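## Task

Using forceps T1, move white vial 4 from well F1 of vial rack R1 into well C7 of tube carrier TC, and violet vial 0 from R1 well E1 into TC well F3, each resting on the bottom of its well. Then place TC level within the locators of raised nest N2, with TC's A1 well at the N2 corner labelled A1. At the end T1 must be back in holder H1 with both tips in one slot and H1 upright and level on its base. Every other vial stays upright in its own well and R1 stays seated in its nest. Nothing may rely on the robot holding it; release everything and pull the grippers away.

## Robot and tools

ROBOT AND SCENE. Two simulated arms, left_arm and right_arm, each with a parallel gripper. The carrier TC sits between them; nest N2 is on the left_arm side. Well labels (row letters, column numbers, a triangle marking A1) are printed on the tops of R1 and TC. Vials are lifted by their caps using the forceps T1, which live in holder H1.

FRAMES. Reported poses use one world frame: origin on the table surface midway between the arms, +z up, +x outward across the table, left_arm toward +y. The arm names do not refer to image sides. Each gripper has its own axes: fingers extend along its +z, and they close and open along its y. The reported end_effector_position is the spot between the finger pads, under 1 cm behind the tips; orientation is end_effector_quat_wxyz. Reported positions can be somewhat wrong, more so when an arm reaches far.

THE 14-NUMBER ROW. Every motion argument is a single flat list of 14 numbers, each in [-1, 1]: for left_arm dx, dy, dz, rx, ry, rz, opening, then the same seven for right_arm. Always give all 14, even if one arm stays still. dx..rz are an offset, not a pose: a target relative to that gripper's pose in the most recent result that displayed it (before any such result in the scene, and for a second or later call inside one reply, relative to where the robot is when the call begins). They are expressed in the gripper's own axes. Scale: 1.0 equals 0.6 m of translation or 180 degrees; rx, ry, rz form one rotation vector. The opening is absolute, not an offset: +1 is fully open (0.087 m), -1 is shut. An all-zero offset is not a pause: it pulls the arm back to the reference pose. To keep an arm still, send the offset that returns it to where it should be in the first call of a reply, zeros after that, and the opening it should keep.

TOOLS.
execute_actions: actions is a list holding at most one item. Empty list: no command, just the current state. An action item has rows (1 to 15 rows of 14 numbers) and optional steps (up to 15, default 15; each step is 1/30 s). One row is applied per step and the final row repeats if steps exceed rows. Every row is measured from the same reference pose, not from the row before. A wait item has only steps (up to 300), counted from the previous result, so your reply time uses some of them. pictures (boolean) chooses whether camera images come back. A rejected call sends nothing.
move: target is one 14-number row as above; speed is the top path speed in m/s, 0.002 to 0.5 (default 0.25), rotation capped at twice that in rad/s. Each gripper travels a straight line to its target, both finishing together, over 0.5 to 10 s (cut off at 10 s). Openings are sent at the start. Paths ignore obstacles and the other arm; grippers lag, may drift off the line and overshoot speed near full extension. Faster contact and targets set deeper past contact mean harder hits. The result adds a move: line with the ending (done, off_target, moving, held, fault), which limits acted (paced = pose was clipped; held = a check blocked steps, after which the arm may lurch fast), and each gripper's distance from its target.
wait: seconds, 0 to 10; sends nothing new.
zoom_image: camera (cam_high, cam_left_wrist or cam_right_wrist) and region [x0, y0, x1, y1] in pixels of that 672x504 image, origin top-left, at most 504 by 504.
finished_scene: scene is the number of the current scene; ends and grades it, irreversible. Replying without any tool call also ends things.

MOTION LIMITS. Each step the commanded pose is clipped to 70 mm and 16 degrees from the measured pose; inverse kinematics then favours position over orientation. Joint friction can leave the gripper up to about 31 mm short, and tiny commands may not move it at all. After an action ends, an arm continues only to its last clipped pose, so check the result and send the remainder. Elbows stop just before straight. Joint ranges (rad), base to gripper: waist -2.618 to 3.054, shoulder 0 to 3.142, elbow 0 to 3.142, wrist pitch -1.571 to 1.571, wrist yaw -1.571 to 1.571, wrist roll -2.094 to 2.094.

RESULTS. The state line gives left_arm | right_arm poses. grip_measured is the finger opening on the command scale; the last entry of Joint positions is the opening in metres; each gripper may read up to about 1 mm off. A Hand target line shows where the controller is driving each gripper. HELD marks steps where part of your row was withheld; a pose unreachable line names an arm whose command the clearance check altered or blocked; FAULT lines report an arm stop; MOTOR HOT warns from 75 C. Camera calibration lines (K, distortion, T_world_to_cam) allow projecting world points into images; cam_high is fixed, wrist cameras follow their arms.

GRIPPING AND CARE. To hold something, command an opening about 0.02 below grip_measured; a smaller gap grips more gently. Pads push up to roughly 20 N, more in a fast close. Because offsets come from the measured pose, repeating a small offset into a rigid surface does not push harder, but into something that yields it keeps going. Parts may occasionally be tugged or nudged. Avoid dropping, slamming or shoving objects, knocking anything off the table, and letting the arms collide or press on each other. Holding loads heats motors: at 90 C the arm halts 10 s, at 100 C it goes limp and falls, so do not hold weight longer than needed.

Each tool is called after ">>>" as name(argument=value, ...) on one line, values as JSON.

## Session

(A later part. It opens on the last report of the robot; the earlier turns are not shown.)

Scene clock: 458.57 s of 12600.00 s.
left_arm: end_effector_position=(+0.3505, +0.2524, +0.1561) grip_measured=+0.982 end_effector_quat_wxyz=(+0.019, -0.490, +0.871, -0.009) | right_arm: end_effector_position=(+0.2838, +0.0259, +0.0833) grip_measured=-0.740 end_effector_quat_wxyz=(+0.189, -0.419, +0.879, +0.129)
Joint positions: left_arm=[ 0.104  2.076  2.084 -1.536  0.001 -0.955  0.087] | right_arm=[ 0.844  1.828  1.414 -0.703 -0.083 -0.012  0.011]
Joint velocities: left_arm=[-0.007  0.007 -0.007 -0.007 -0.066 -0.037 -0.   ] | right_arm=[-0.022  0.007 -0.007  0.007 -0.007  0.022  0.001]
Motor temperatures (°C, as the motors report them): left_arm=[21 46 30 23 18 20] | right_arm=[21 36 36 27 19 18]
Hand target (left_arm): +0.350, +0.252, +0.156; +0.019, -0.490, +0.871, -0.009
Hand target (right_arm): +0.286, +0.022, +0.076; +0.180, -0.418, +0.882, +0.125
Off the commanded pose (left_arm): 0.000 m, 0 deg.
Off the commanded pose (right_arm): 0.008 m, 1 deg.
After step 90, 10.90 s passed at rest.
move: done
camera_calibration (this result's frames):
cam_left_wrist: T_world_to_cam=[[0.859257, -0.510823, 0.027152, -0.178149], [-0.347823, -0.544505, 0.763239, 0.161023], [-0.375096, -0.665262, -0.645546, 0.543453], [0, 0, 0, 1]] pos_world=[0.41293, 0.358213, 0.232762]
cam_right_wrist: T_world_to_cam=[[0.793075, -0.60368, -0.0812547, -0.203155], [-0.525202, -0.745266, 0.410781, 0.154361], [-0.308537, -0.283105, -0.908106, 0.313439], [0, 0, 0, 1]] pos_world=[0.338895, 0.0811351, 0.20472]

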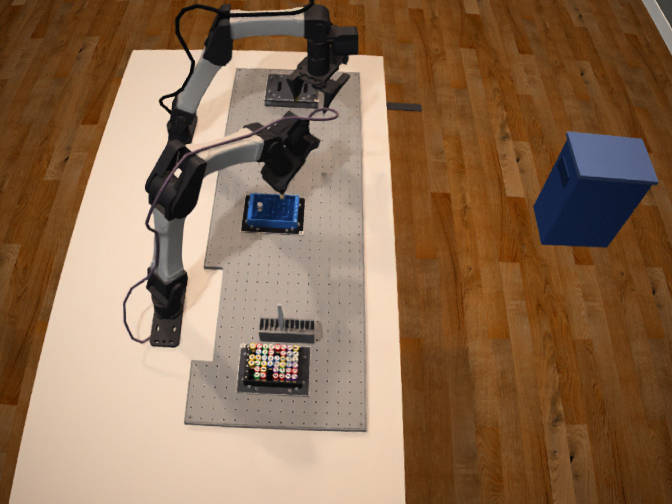

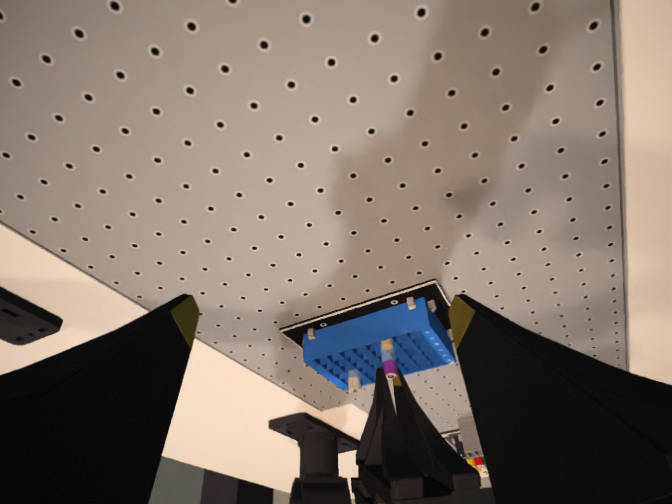

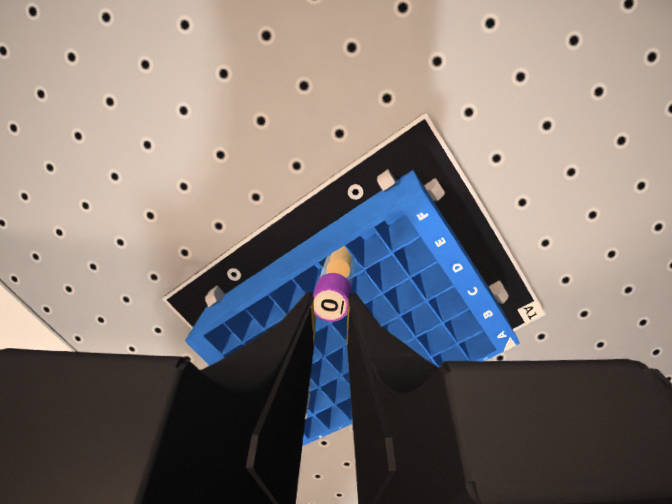

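>>> move(target=[0,0,0,0,0,0,1,0.014,-0.002,0.024,0,0.013,0,-0.8], speed=0.015)

>>> move(target=[0,0,0,0,0,0,1,0,0,0,0,0,0,-0.6])

>>> move(target=[0,0,0,0,0,0.327,1,-0.06,0,-0.14,0,0,0,-0.6], speed=0.15)

>>> move(target=[0.14,-0.2,0.02,0,0,0,1,0.29,-0.32,-0.36,0.126,-0.06,0.257,-0.6], speed=0.2)

>>> zoom_image(camera="cam_high", region=[240,50,360,140])

Scene clock: 473.77 s of 12600.00 s.
left_arm: end_effector_position=(+0.3505, +0.2524, +0.1561) grip_measured=+0.982 end_effector_quat_wxyz=(+0.019, -0.490, +0.871, -0.009) | right_arm: end_effector_position=(+0.2837, +0.0258, +0.0770) grip_measured=-0.740 end_effector_quat_wxyz=(+0.182, -0.419, +0.880, +0.126)
Joint positions: left_arm=[ 0.104  2.076  2.084 -1.536  0.001 -0.955  0.087] | right_arm=[ 0.844  1.844  1.414 -0.701 -0.083 -0.013  0.011]
Joint velocities: left_arm=[-0.022 -0.002 -0.032 -0.022 -0.037 -0.037 -0.001] | right_arm=[ 0.002 -0.027 -0.002  0.051  0.022 -0.022 -0.   ]
Motor temperatures (°C, as the motors report them): left_arm=[21 47 31 23 18 20] | right_arm=[21 37 36 27 19 18]
Hand target (left_arm): +0.350, +0.252, +0.156; +0.019, -0.490, +0.871, -0.009
Hand target (right_arm): +0.283, +0.024, +0.067; +0.171, -0.421, +0.883, +0.121
Off the commanded pose (left_arm): 0.000 m, 0 deg.
Off the commanded pose (right_arm): 0.010 m, 1 deg.
After step 90, 10.60 s passed at rest.
move: done
camera_calibration (this result's frames):
cam_left_wrist: T_world_to_cam=[[0.859257, -0.510823, 0.027152, -0.178149], [-0.347823, -0.544505, 0.763239, 0.161023], [-0.375096, -0.665262, -0.645546, 0.543453], [0, 0, 0, 1]] pos_world=[0.41293, 0.358213, 0.232762]
cam_right_wrist: T_world_to_cam=[[0.792719, -0.604068, -0.0818431, -0.203527], [-0.520751, -0.740856, 0.424205, 0.154355], [-0.316883, -0.293656, -0.90186, 0.309852], [0, 0, 0, 1]] pos_world=[0.339907, 0.0824002, 0.197308]

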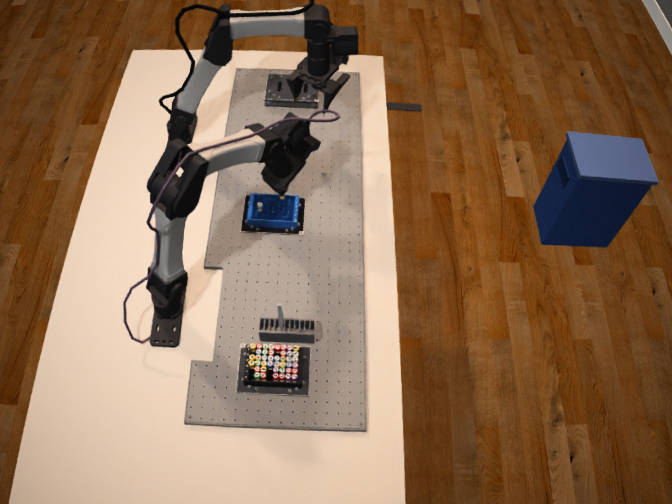

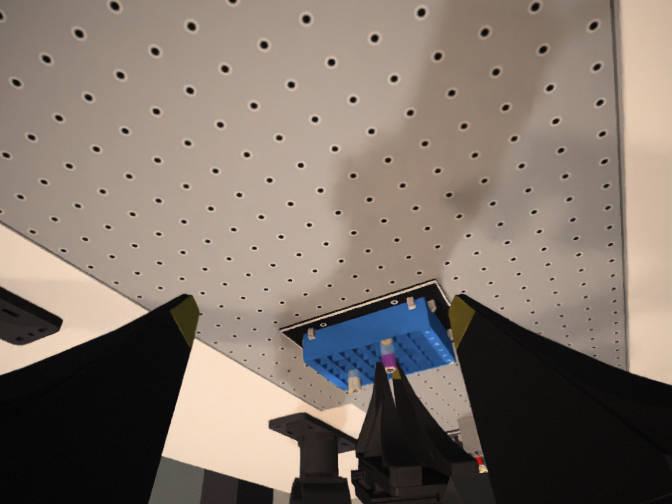

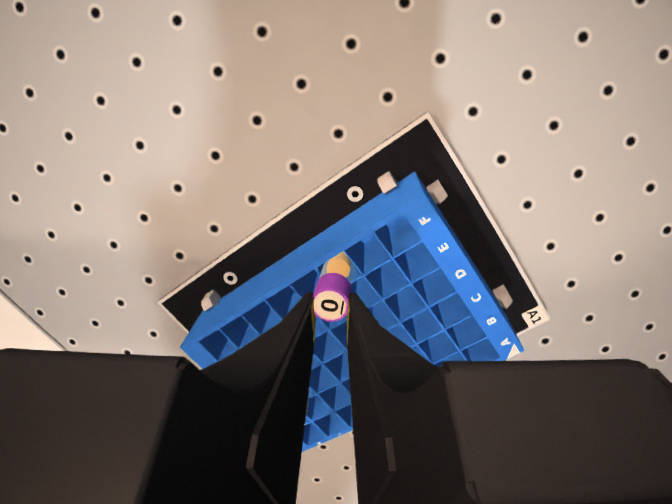

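Scene clock: 474.27 s of 12600.00 s.
left_arm: end_effector_position=(+0.3505, +0.2524, +0.1561) grip_measured=+0.982 end_effector_quat_wxyz=(+0.019, -0.490, +0.871, -0.009) | right_arm: end_effector_position=(+0.2837, +0.0258, +0.0770) grip_measured=-0.600 end_effector_quat_wxyz=(+0.182, -0.419, +0.880, +0.126)
Joint positions: left_arm=[ 0.104  2.076  2.084 -1.536  0.001 -0.955  0.087] | right_arm=[ 0.844  1.844  1.414 -0.701 -0.083 -0.013  0.017]
Joint velocities: left_arm=[ 0.002 -0.007  0.007 -0.066 -0.007  0.051  0.   ] | right_arm=[-0.012  0.002  0.022  0.022 -0.007 -0.022  0.   ]
Motor temperatures (°C, as the motors report them): left_arm=[21 47 31 23 18 20] | right_arm=[21 37 36 27 19 18]
Hand target (left_arm): +0.350, +0.252, +0.156; +0.019, -0.490, +0.871, -0.009
Hand target (right_arm): +0.284, +0.026, +0.077; +0.182, -0.419, +0.880, +0.126
Off the commanded pose (left_arm): 0.000 m, 0 deg.
Off the commanded pose (right_arm): 0.000 m, 0 deg.
move: done
camera_calibration (this result's frames):
cam_left_wrist: T_world_to_cam=[[0.859257, -0.510823, 0.027152, -0.178149], [-0.347823, -0.544505, 0.763239, 0.161023], [-0.375096, -0.665262, -0.645546, 0.543453], [0, 0, 0, 1]] pos_world=[0.41293, 0.358213, 0.232762]
cam_right_wrist: T_world_to_cam=[[0.792719, -0.604068, -0.0818431, -0.203527], [-0.520751, -0.740856, 0.424205, 0.154355], [-0.316883, -0.293656, -0.90186, 0.309852], [0, 0, 0, 1]] pos_world=[0.339907, 0.0824002, 0.197308]

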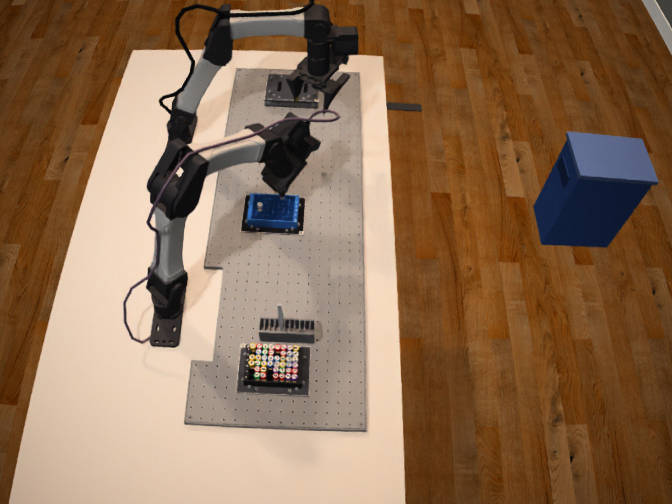

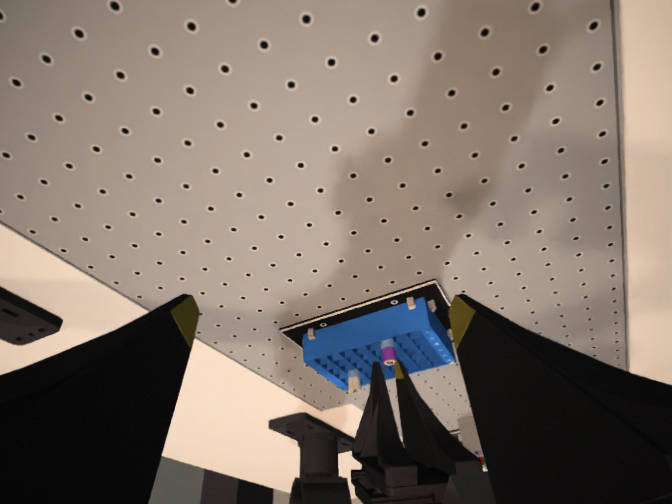

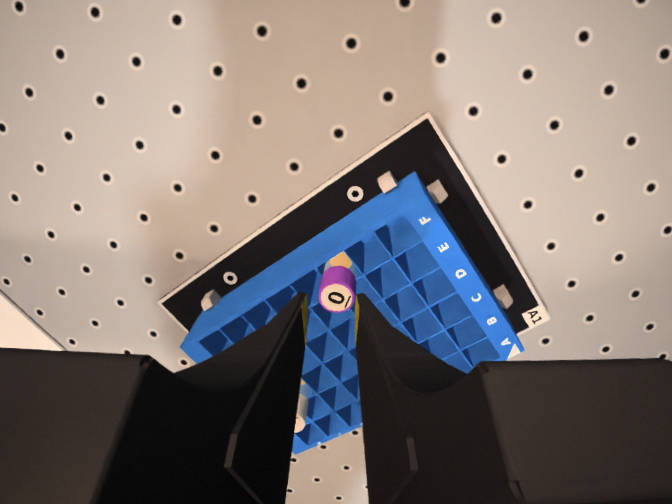

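Scene clock: 478.13 s of 12600.00 s.
left_arm: end_effector_position=(+0.3508, +0.2559, +0.1592) grip_measured=+0.982 end_effector_quat_wxyz=(+0.044, -0.008, +0.999, -0.001) | right_arm: end_effector_position=(+0.2831, +0.0247, +0.1631) grip_measured=-0.600 end_effector_quat_wxyz=(+0.182, -0.422, +0.879, +0.126)
Joint positions: left_arm=[ 0.026  2.125  2.18  -1.538  0.001 -0.024  0.087] | right_arm=[ 0.844  1.834  1.744 -1.042 -0.083 -0.019  0.017]
Joint velocities: left_arm=[-0.007 -0.017  0.007  0.022 -0.051  0.037  0.   ] | right_arm=[ 0.002  0.007 -0.002 -0.037  0.007 -0.007 -0.001]
Motor temperatures (°C, as the motors report them): left_arm=[21 46 31 23 18 20] | right_arm=[21 38 37 27 19 18]
Hand target (left_arm): +0.351, +0.253, +0.156; +0.034, +0.001, +0.999, +0.001
Hand target (right_arm): +0.287, +0.021, +0.168; +0.182, -0.419, +0.880, +0.126
Off the commanded pose (left_arm): 0.005 m, 3 deg.
Off the commanded pose (right_arm): 0.008 m, 0 deg.
joint sent to its limit (left arm) — the command would take joint 4 (wrist pitch) past its lower limit, so that joint was sent only as far as its limit.
move: off_target (left_arm)
camera_calibration (this result's frames):
cam_left_wrist: T_world_to_cam=[[0.0273404, -0.999616, -0.00446683, 0.245259], [-0.693242, -0.0221797, 0.720364, 0.155024], [-0.720186, -0.0165984, -0.693582, 0.510708], [0, 0, 0, 1]] pos_world=[0.468568, 0.25708, 0.243639]
cam_right_wrist: T_world_to_cam=[[0.796157, -0.599869, -0.079313, -0.198156], [-0.51732, -0.742792, 0.425018, 0.115716], [-0.313868, -0.297351, -0.901703, 0.386151], [0, 0, 0, 1]] pos_world=[0.338826, 0.0819077, 0.283296]

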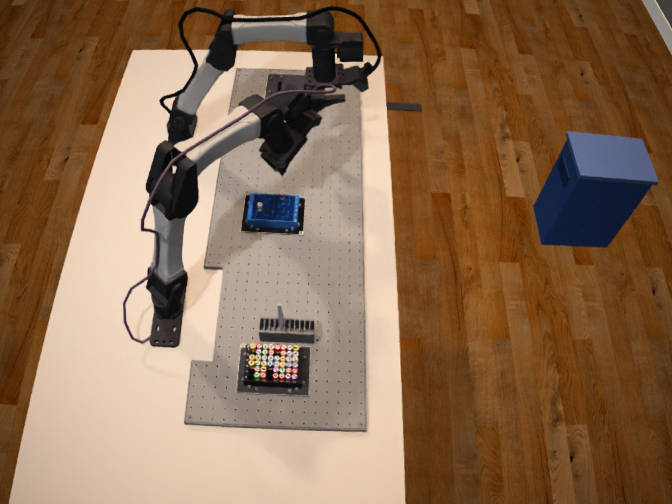

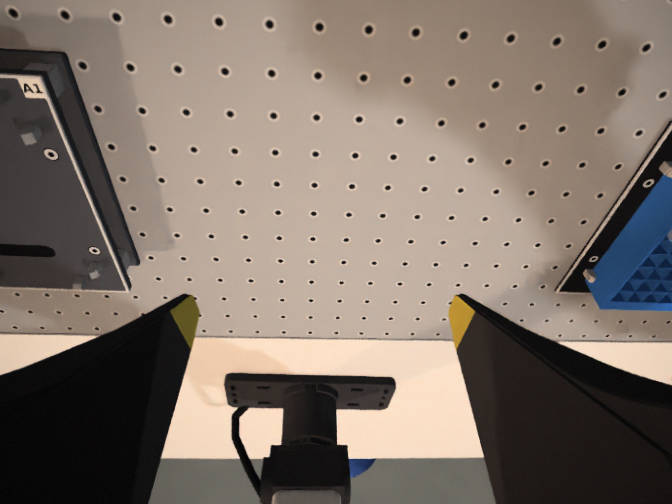

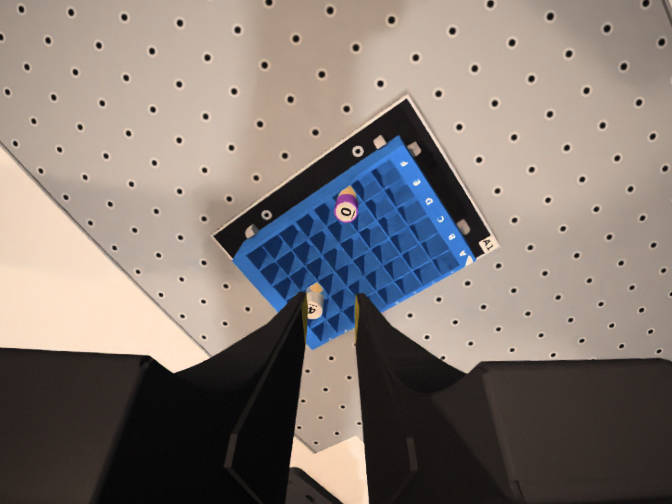

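Scene clock: 480.97 s of 12600.00 s.
left_arm: end_effector_position=(+0.2740, +0.1335, +0.1446) grip_measured=+0.982 end_effector_quat_wxyz=(+0.043, -0.009, +0.999, -0.004) | right_arm: end_effector_position=(+0.2944, -0.2928, +0.2735) grip_measured=-0.600 end_effector_quat_wxyz=(+0.284, +0.009, +0.958, +0.047)
Joint positions: left_arm=[-0.327  1.866  1.747 -1.37  -0.024 -0.378  0.087] | right_arm=[-0.101  1.318  1.646 -1.329 -0.132 -0.03   0.017]
Joint velocities: left_arm=[-0.007  0.007 -0.007  0.007  0.066 -0.007  0.001] | right_arm=[-0.017  0.002  0.002  0.007  0.022  0.022 -0.   ]
Motor temperatures (°C, as the motors report them): left_arm=[21 46 31 23 18 20] | right_arm=[21 38 37 27 19 18]
Hand target (left_arm): +0.272, +0.133, +0.141; +0.046, -0.008, +0.999, +0.000
Hand target (right_arm): +0.292, -0.293, +0.277; +0.282, +0.008, +0.958, +0.051
Off the commanded pose (left_arm): 0.006 m, 0 deg.
Off the commanded pose (right_arm): 0.007 m, 1 deg.
move: done
camera_calibration (this result's frames):
cam_left_wrist: T_world_to_cam=[[0.0292674, -0.999571, 0.000667105, 0.123613], [-0.691163, -0.0197551, 0.722429, 0.10839], [-0.722106, -0.0216047, -0.691445, 0.444118], [0, 0, 0, 1]] pos_world=[0.391998, 0.135296, 0.228696]
cam_right_wrist: T_world_to_cam=[[0.0262255, -0.994194, -0.104359, -0.270733], [-0.953026, -0.0563778, 0.297597, 0.202916], [-0.301753, 0.0916519, -0.948971, 0.518158], [0, 0, 0, 1]] pos_world=[0.35684, -0.305211, 0.403077]

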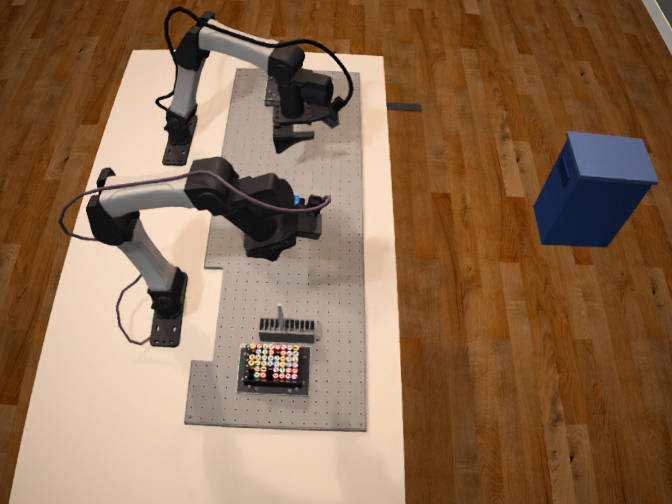

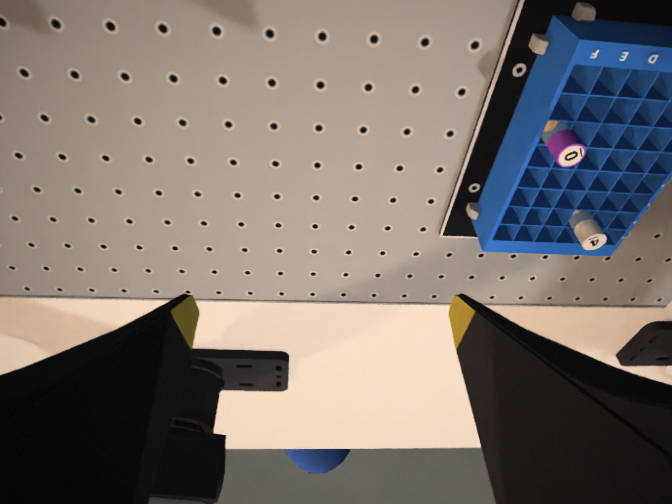

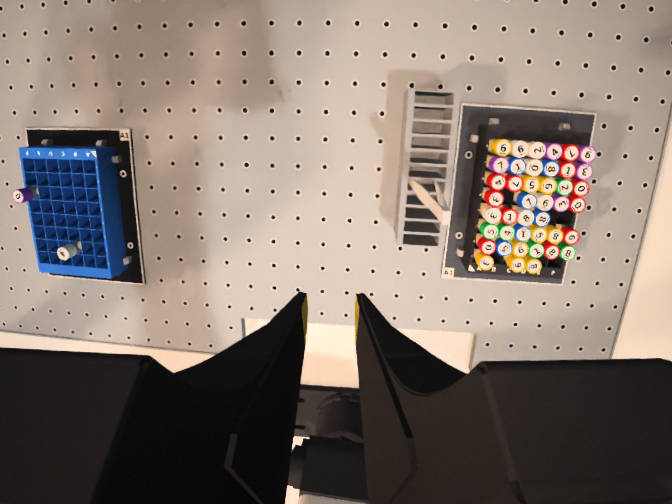

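Region (240, 50, 360, 140) of cam_high's 672x504 image, scaled by 4.200, with more detail than that image has; it fills the top 378 rows of this view, and the rest is white.

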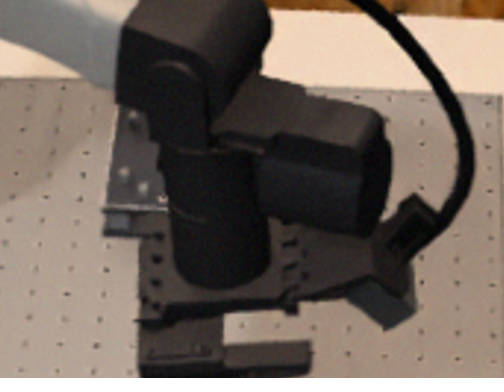

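N2's A1 matches. Move above TC.

>>> move(target=[0.035,-0.235,0.07,0,0.027,0.006,1,0,0,0,0,0,0,-0.6], speed=0.1)

Scene clock: 493.07 s of 12600.00 s.
left_arm: end_effector_position=(+0.2646, -0.0067, +0.1052) grip_measured=+0.982 end_effector_quat_wxyz=(+0.012, +0.001, +1.000, -0.008) | right_arm: end_effector_position=(+0.2941, -0.2925, +0.2734) grip_measured=-0.600 end_effector_quat_wxyz=(+0.283, +0.008, +0.958, +0.047)
Joint positions: left_arm=[-0.638  2.179  2.04  -1.402 -0.003 -0.67   0.087] | right_arm=[-0.101  1.318  1.646 -1.33  -0.134 -0.032  0.017]
Joint velocities: left_arm=[ 0.012  0.012  0.002 -0.066  0.007 -0.081  0.001] | right_arm=[-0.012  0.002 -0.002  0.007 -0.022 -0.007  0.   ]
Motor temperatures (°C, as the motors report them): left_arm=[21 46 30 23 18 20] | right_arm=[21 36 37 27 19 18]
Hand target (left_arm): +0.262, -0.009, +0.103; +0.003, +0.001, +1.000, -0.004
Hand target (right_arm): +0.294, -0.293, +0.274; +0.284, +0.008, +0.958, +0.047
Off the commanded pose (left_arm): 0.006 m, 1 deg.
Off the commanded pose (right_arm): 0.000 m, 0 deg.
After step 90, 7.23 s passed at rest.
move: done
camera_calibration (this result's frames):
cam_left_wrist: T_world_to_cam=[[0.00815354, -0.99993, 0.00852975, -0.0114697], [-0.6464, 0.00123782, 0.762998, 0.111642], [-0.762955, -0.0117348, -0.646345, 0.413144], [0, 0, 0, 1]] pos_world=[0.387469, -0.0067589, 0.181949]
cam_right_wrist: T_world_to_cam=[[0.0281761, -0.994076, -0.104973, -0.270876], [-0.952524, -0.0585491, 0.298781, 0.201531], [-0.303157, 0.0915706, -0.948531, 0.51818], [0, 0, 0, 1]] pos_world=[0.356685, -0.304922, 0.402861]

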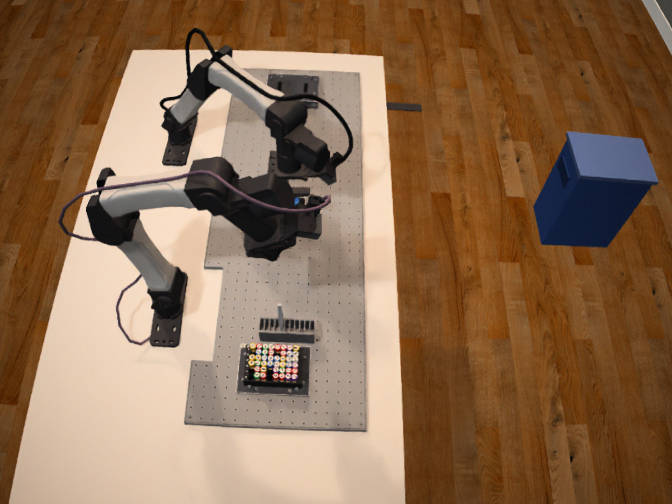

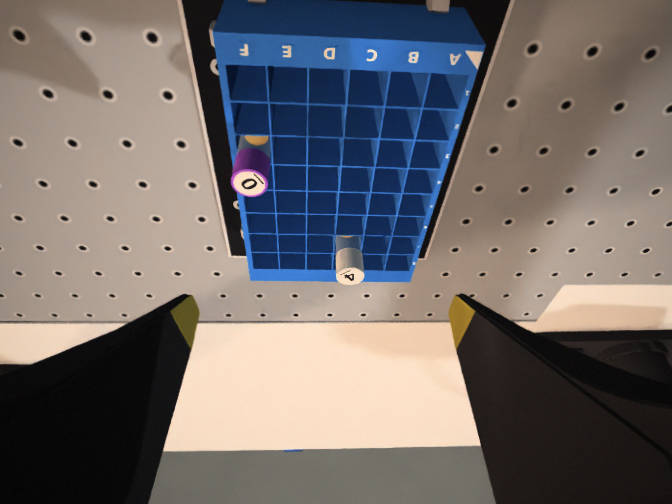

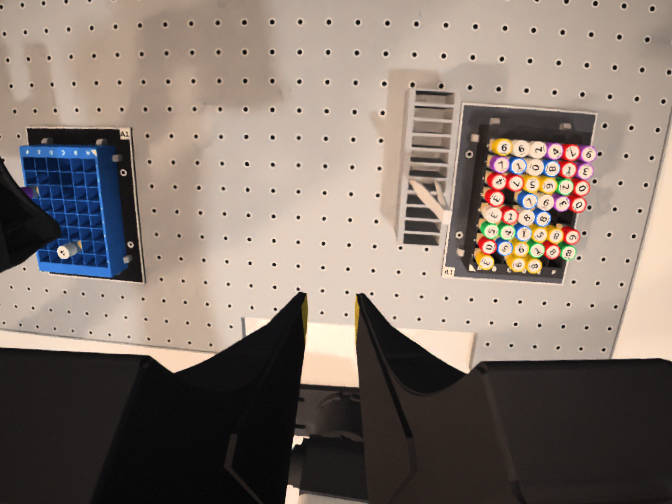

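>>> move(target=[0.012,-0.014,0.06,-0.004,0.008,0.013,1,0,0,0,0,0,0,-0.6], speed=0.03)

Scene clock: 502.03 s of 12600.00 s.
left_arm: end_effector_position=(+0.2633, -0.0131, +0.0839) grip_measured=+0.982 end_effector_quat_wxyz=(+0.012, +0.013, +1.000, -0.008) | right_arm: end_effector_position=(+0.2941, -0.2925, +0.2734) grip_measured=-0.600 end_effector_quat_wxyz=(+0.283, +0.008, +0.958, +0.047)
Joint positions: left_arm=[-0.653  2.19   1.973 -1.324 -0.003 -0.661  0.087] | right_arm=[-0.101  1.318  1.646 -1.33  -0.134 -0.032  0.017]
Joint velocities: left_arm=[-0.002 -0.012 -0.027  0.007 -0.037 -0.022  0.   ] | right_arm=[-0.002  0.002  0.012 -0.007 -0.051  0.007 -0.   ]
Motor temperatures (°C, as the motors report them): left_arm=[21 46 31 23 18 20] | right_arm=[21 35 37 28 19 18]
Hand target (left_arm): +0.258, -0.015, +0.069; -0.000, +0.022, +1.000, -0.002
Hand target (right_arm): +0.294, -0.293, +0.273; +0.283, +0.008, +0.958, +0.047
Off the commanded pose (left_arm): 0.016 m, 2 deg.
Off the commanded pose (right_arm): 0.000 m, 0 deg.
After step 90, 4.30 s passed at rest.
move: off_target (left_arm)
camera_calibration (this result's frames):
cam_left_wrist: T_world_to_cam=[[-0.0162565, -0.999833, 0.00830448, -0.0111977], [-0.646295, 0.0168448, 0.762902, 0.127221], [-0.762915, 0.00703496, -0.646461, 0.398565], [0, 0, 0, 1]] pos_world=[0.386112, -0.0161427, 0.160693]
cam_right_wrist: T_world_to_cam=[[0.0281761, -0.994076, -0.104973, -0.270876], [-0.952524, -0.0585491, 0.298781, 0.201531], [-0.303157, 0.0915706, -0.948531, 0.51818], [0, 0, 0, 1]] pos_world=[0.356685, -0.304922, 0.402861]

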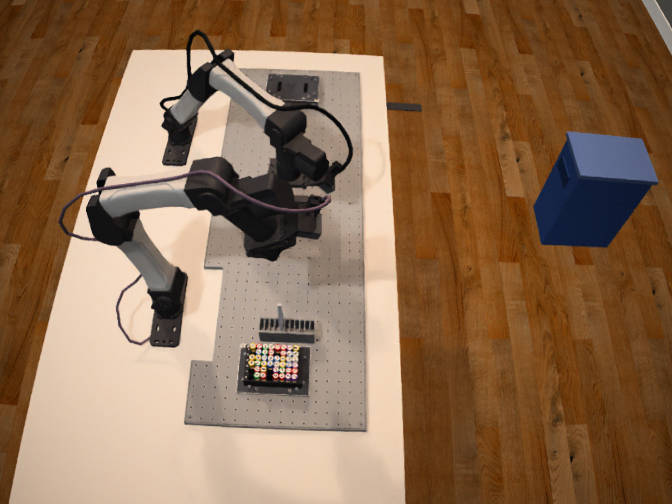

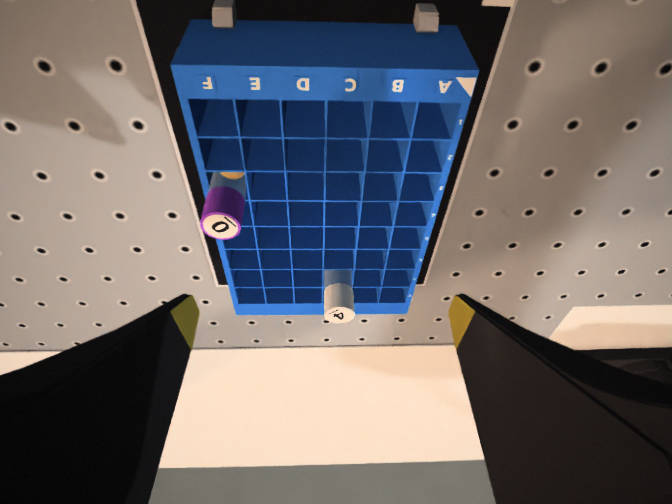

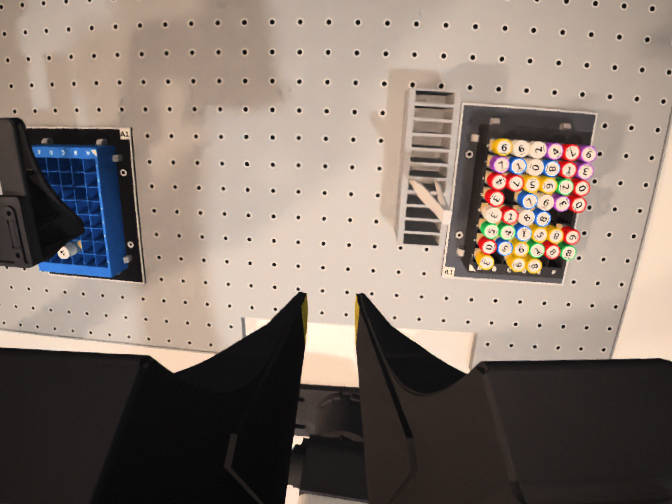

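Shoulder-like descent to about .063.

>>> move(target=[0.003,0,0.045,-0.009,0.012,0.008,1,0,0,0,0,0,0,-0.6], speed=0.02)

Scene clock: 511.53 s of 12600.00 s.
left_arm: end_effector_position=(+0.2644, -0.0133, +0.0714) grip_measured=+0.982 end_effector_quat_wxyz=(+0.004, +0.021, +1.000, -0.001) | right_arm: end_effector_position=(+0.2941, -0.2925, +0.2734) grip_measured=-0.600 end_effector_quat_wxyz=(+0.283, +0.008, +0.958, +0.047)
Joint positions: left_arm=[-0.653  2.222  1.973 -1.314 -0.003 -0.645  0.087] | right_arm=[-0.101  1.318  1.646 -1.33  -0.134 -0.032  0.017]
Joint velocities: left_arm=[ 0.007 -0.002 -0.012 -0.081 -0.051  0.037 -0.   ] | right_arm=[ 0.022 -0.002  0.002  0.037 -0.037  0.022 -0.   ]
Motor temperatures (°C, as the motors report them): left_arm=[21 46 30 23 18 20] | right_arm=[21 34 36 28 19 18]
Hand target (left_arm): +0.262, -0.013, +0.057; -0.007, +0.026, +1.000, +0.006
Hand target (right_arm): +0.294, -0.293, +0.273; +0.283, +0.008, +0.958, +0.047
Off the commanded pose (left_arm): 0.015 m, 2 deg.
Off the commanded pose (right_arm): 0.000 m, 0 deg.
After step 90, 4.90 s passed at rest.
move: off_target (left_arm)
camera_calibration (this result's frames):
cam_left_wrist: T_world_to_cam=[[-0.0318653, -0.999478, -0.00533206, -0.0062242], [-0.633239, 0.0160609, 0.77379, 0.133241], [-0.7733, 0.0280335, -0.63342, 0.393448], [0, 0, 0, 1]] pos_world=[0.388428, -0.0193907, 0.146084]
cam_right_wrist: T_world_to_cam=[[0.0281761, -0.994076, -0.104973, -0.270876], [-0.952524, -0.0585491, 0.298781, 0.201531], [-0.303157, 0.0915706, -0.948531, 0.51818], [0, 0, 0, 1]] pos_world=[0.356685, -0.304922, 0.402861]

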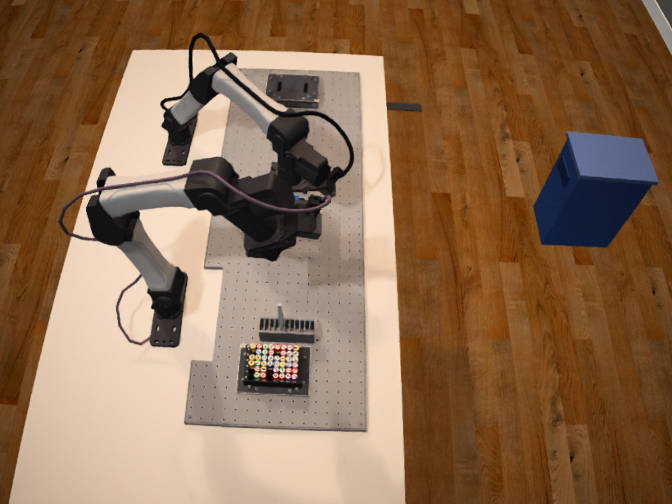

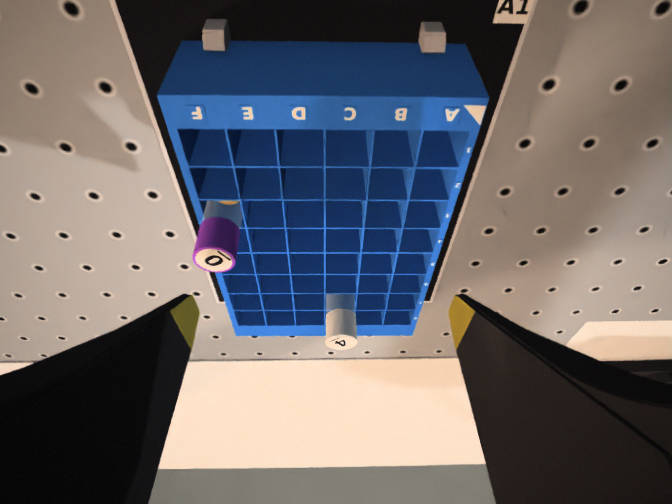

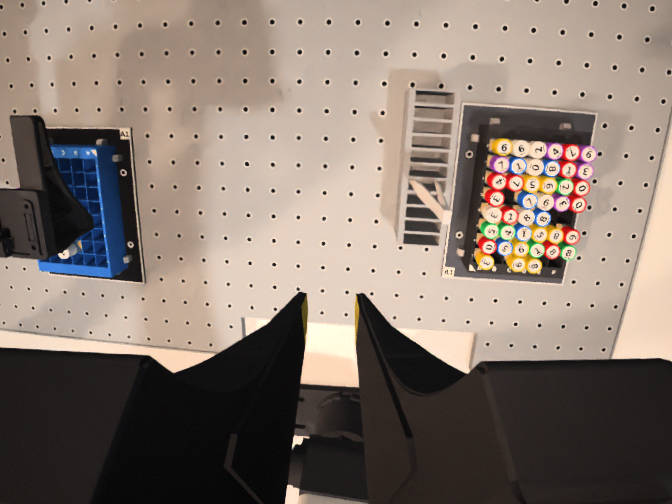

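>>> move(target=[0.005,0.002,0.085,-0.009,0.012,0,1,0,0,0,0,0,0,-0.6], speed=0.02)

Scene clock: 520.40 s of 12600.00 s.
left_arm: end_effector_position=(+0.2650, -0.0138, +0.0356) grip_measured=+0.982 end_effector_quat_wxyz=(-0.004, +0.021, +1.000, +0.005) | right_arm: end_effector_position=(+0.2941, -0.2925, +0.2734) grip_measured=-0.600 end_effector_quat_wxyz=(+0.283, +0.008, +0.958, +0.047)
Joint positions: left_arm=[-0.653  2.259  1.889 -1.213 -0.003 -0.645  0.087] | right_arm=[-0.101  1.318  1.646 -1.33  -0.134 -0.032  0.017]
Joint velocities: left_arm=[-0.002  0.012 -0.002  0.007 -0.022 -0.007  0.001] | right_arm=[-0.007 -0.002  0.002 -0.022 -0.037  0.007 -0.001]
Motor temperatures (°C, as the motors report them): left_arm=[21 46 30 23 18 20] | right_arm=[21 33 36 28 19 18]
Hand target (left_arm): +0.261, -0.012, +0.021; -0.015, +0.021, +1.000, +0.013
Hand target (right_arm): +0.294, -0.293, +0.273; +0.283, +0.008, +0.958, +0.047
Off the commanded pose (left_arm): 0.016 m, 2 deg.
Off the commanded pose (right_arm): 0.000 m, 0 deg.
After step 90, 3.07 s passed at rest.
move: off_target (left_arm)
camera_calibration (this result's frames):
cam_left_wrist: T_world_to_cam=[[-0.0324159, -0.999327, -0.0171811, -0.00625108], [-0.621522, 0.0066926, 0.783368, 0.157727], [-0.782725, 0.036072, -0.621321, 0.373364], [0, 0, 0, 1]] pos_world=[0.39007, -0.0207705, 0.108313]
cam_right_wrist: T_world_to_cam=[[0.0281761, -0.994076, -0.104973, -0.270876], [-0.952524, -0.0585491, 0.298781, 0.201531], [-0.303157, 0.0915706, -0.948531, 0.51818], [0, 0, 0, 1]] pos_world=[0.356685, -0.304922, 0.402861]

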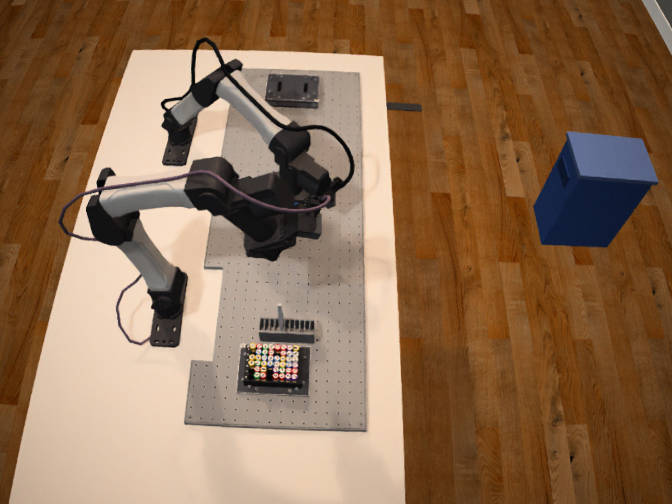

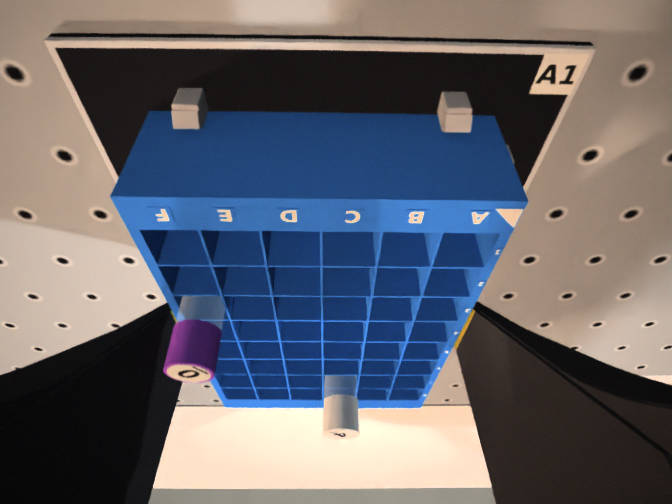

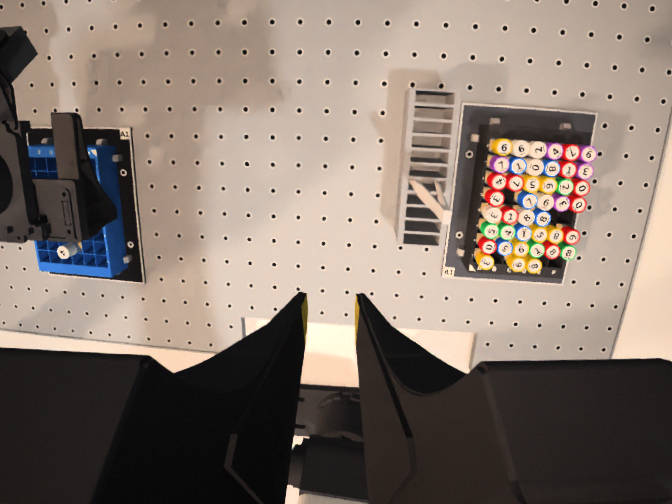

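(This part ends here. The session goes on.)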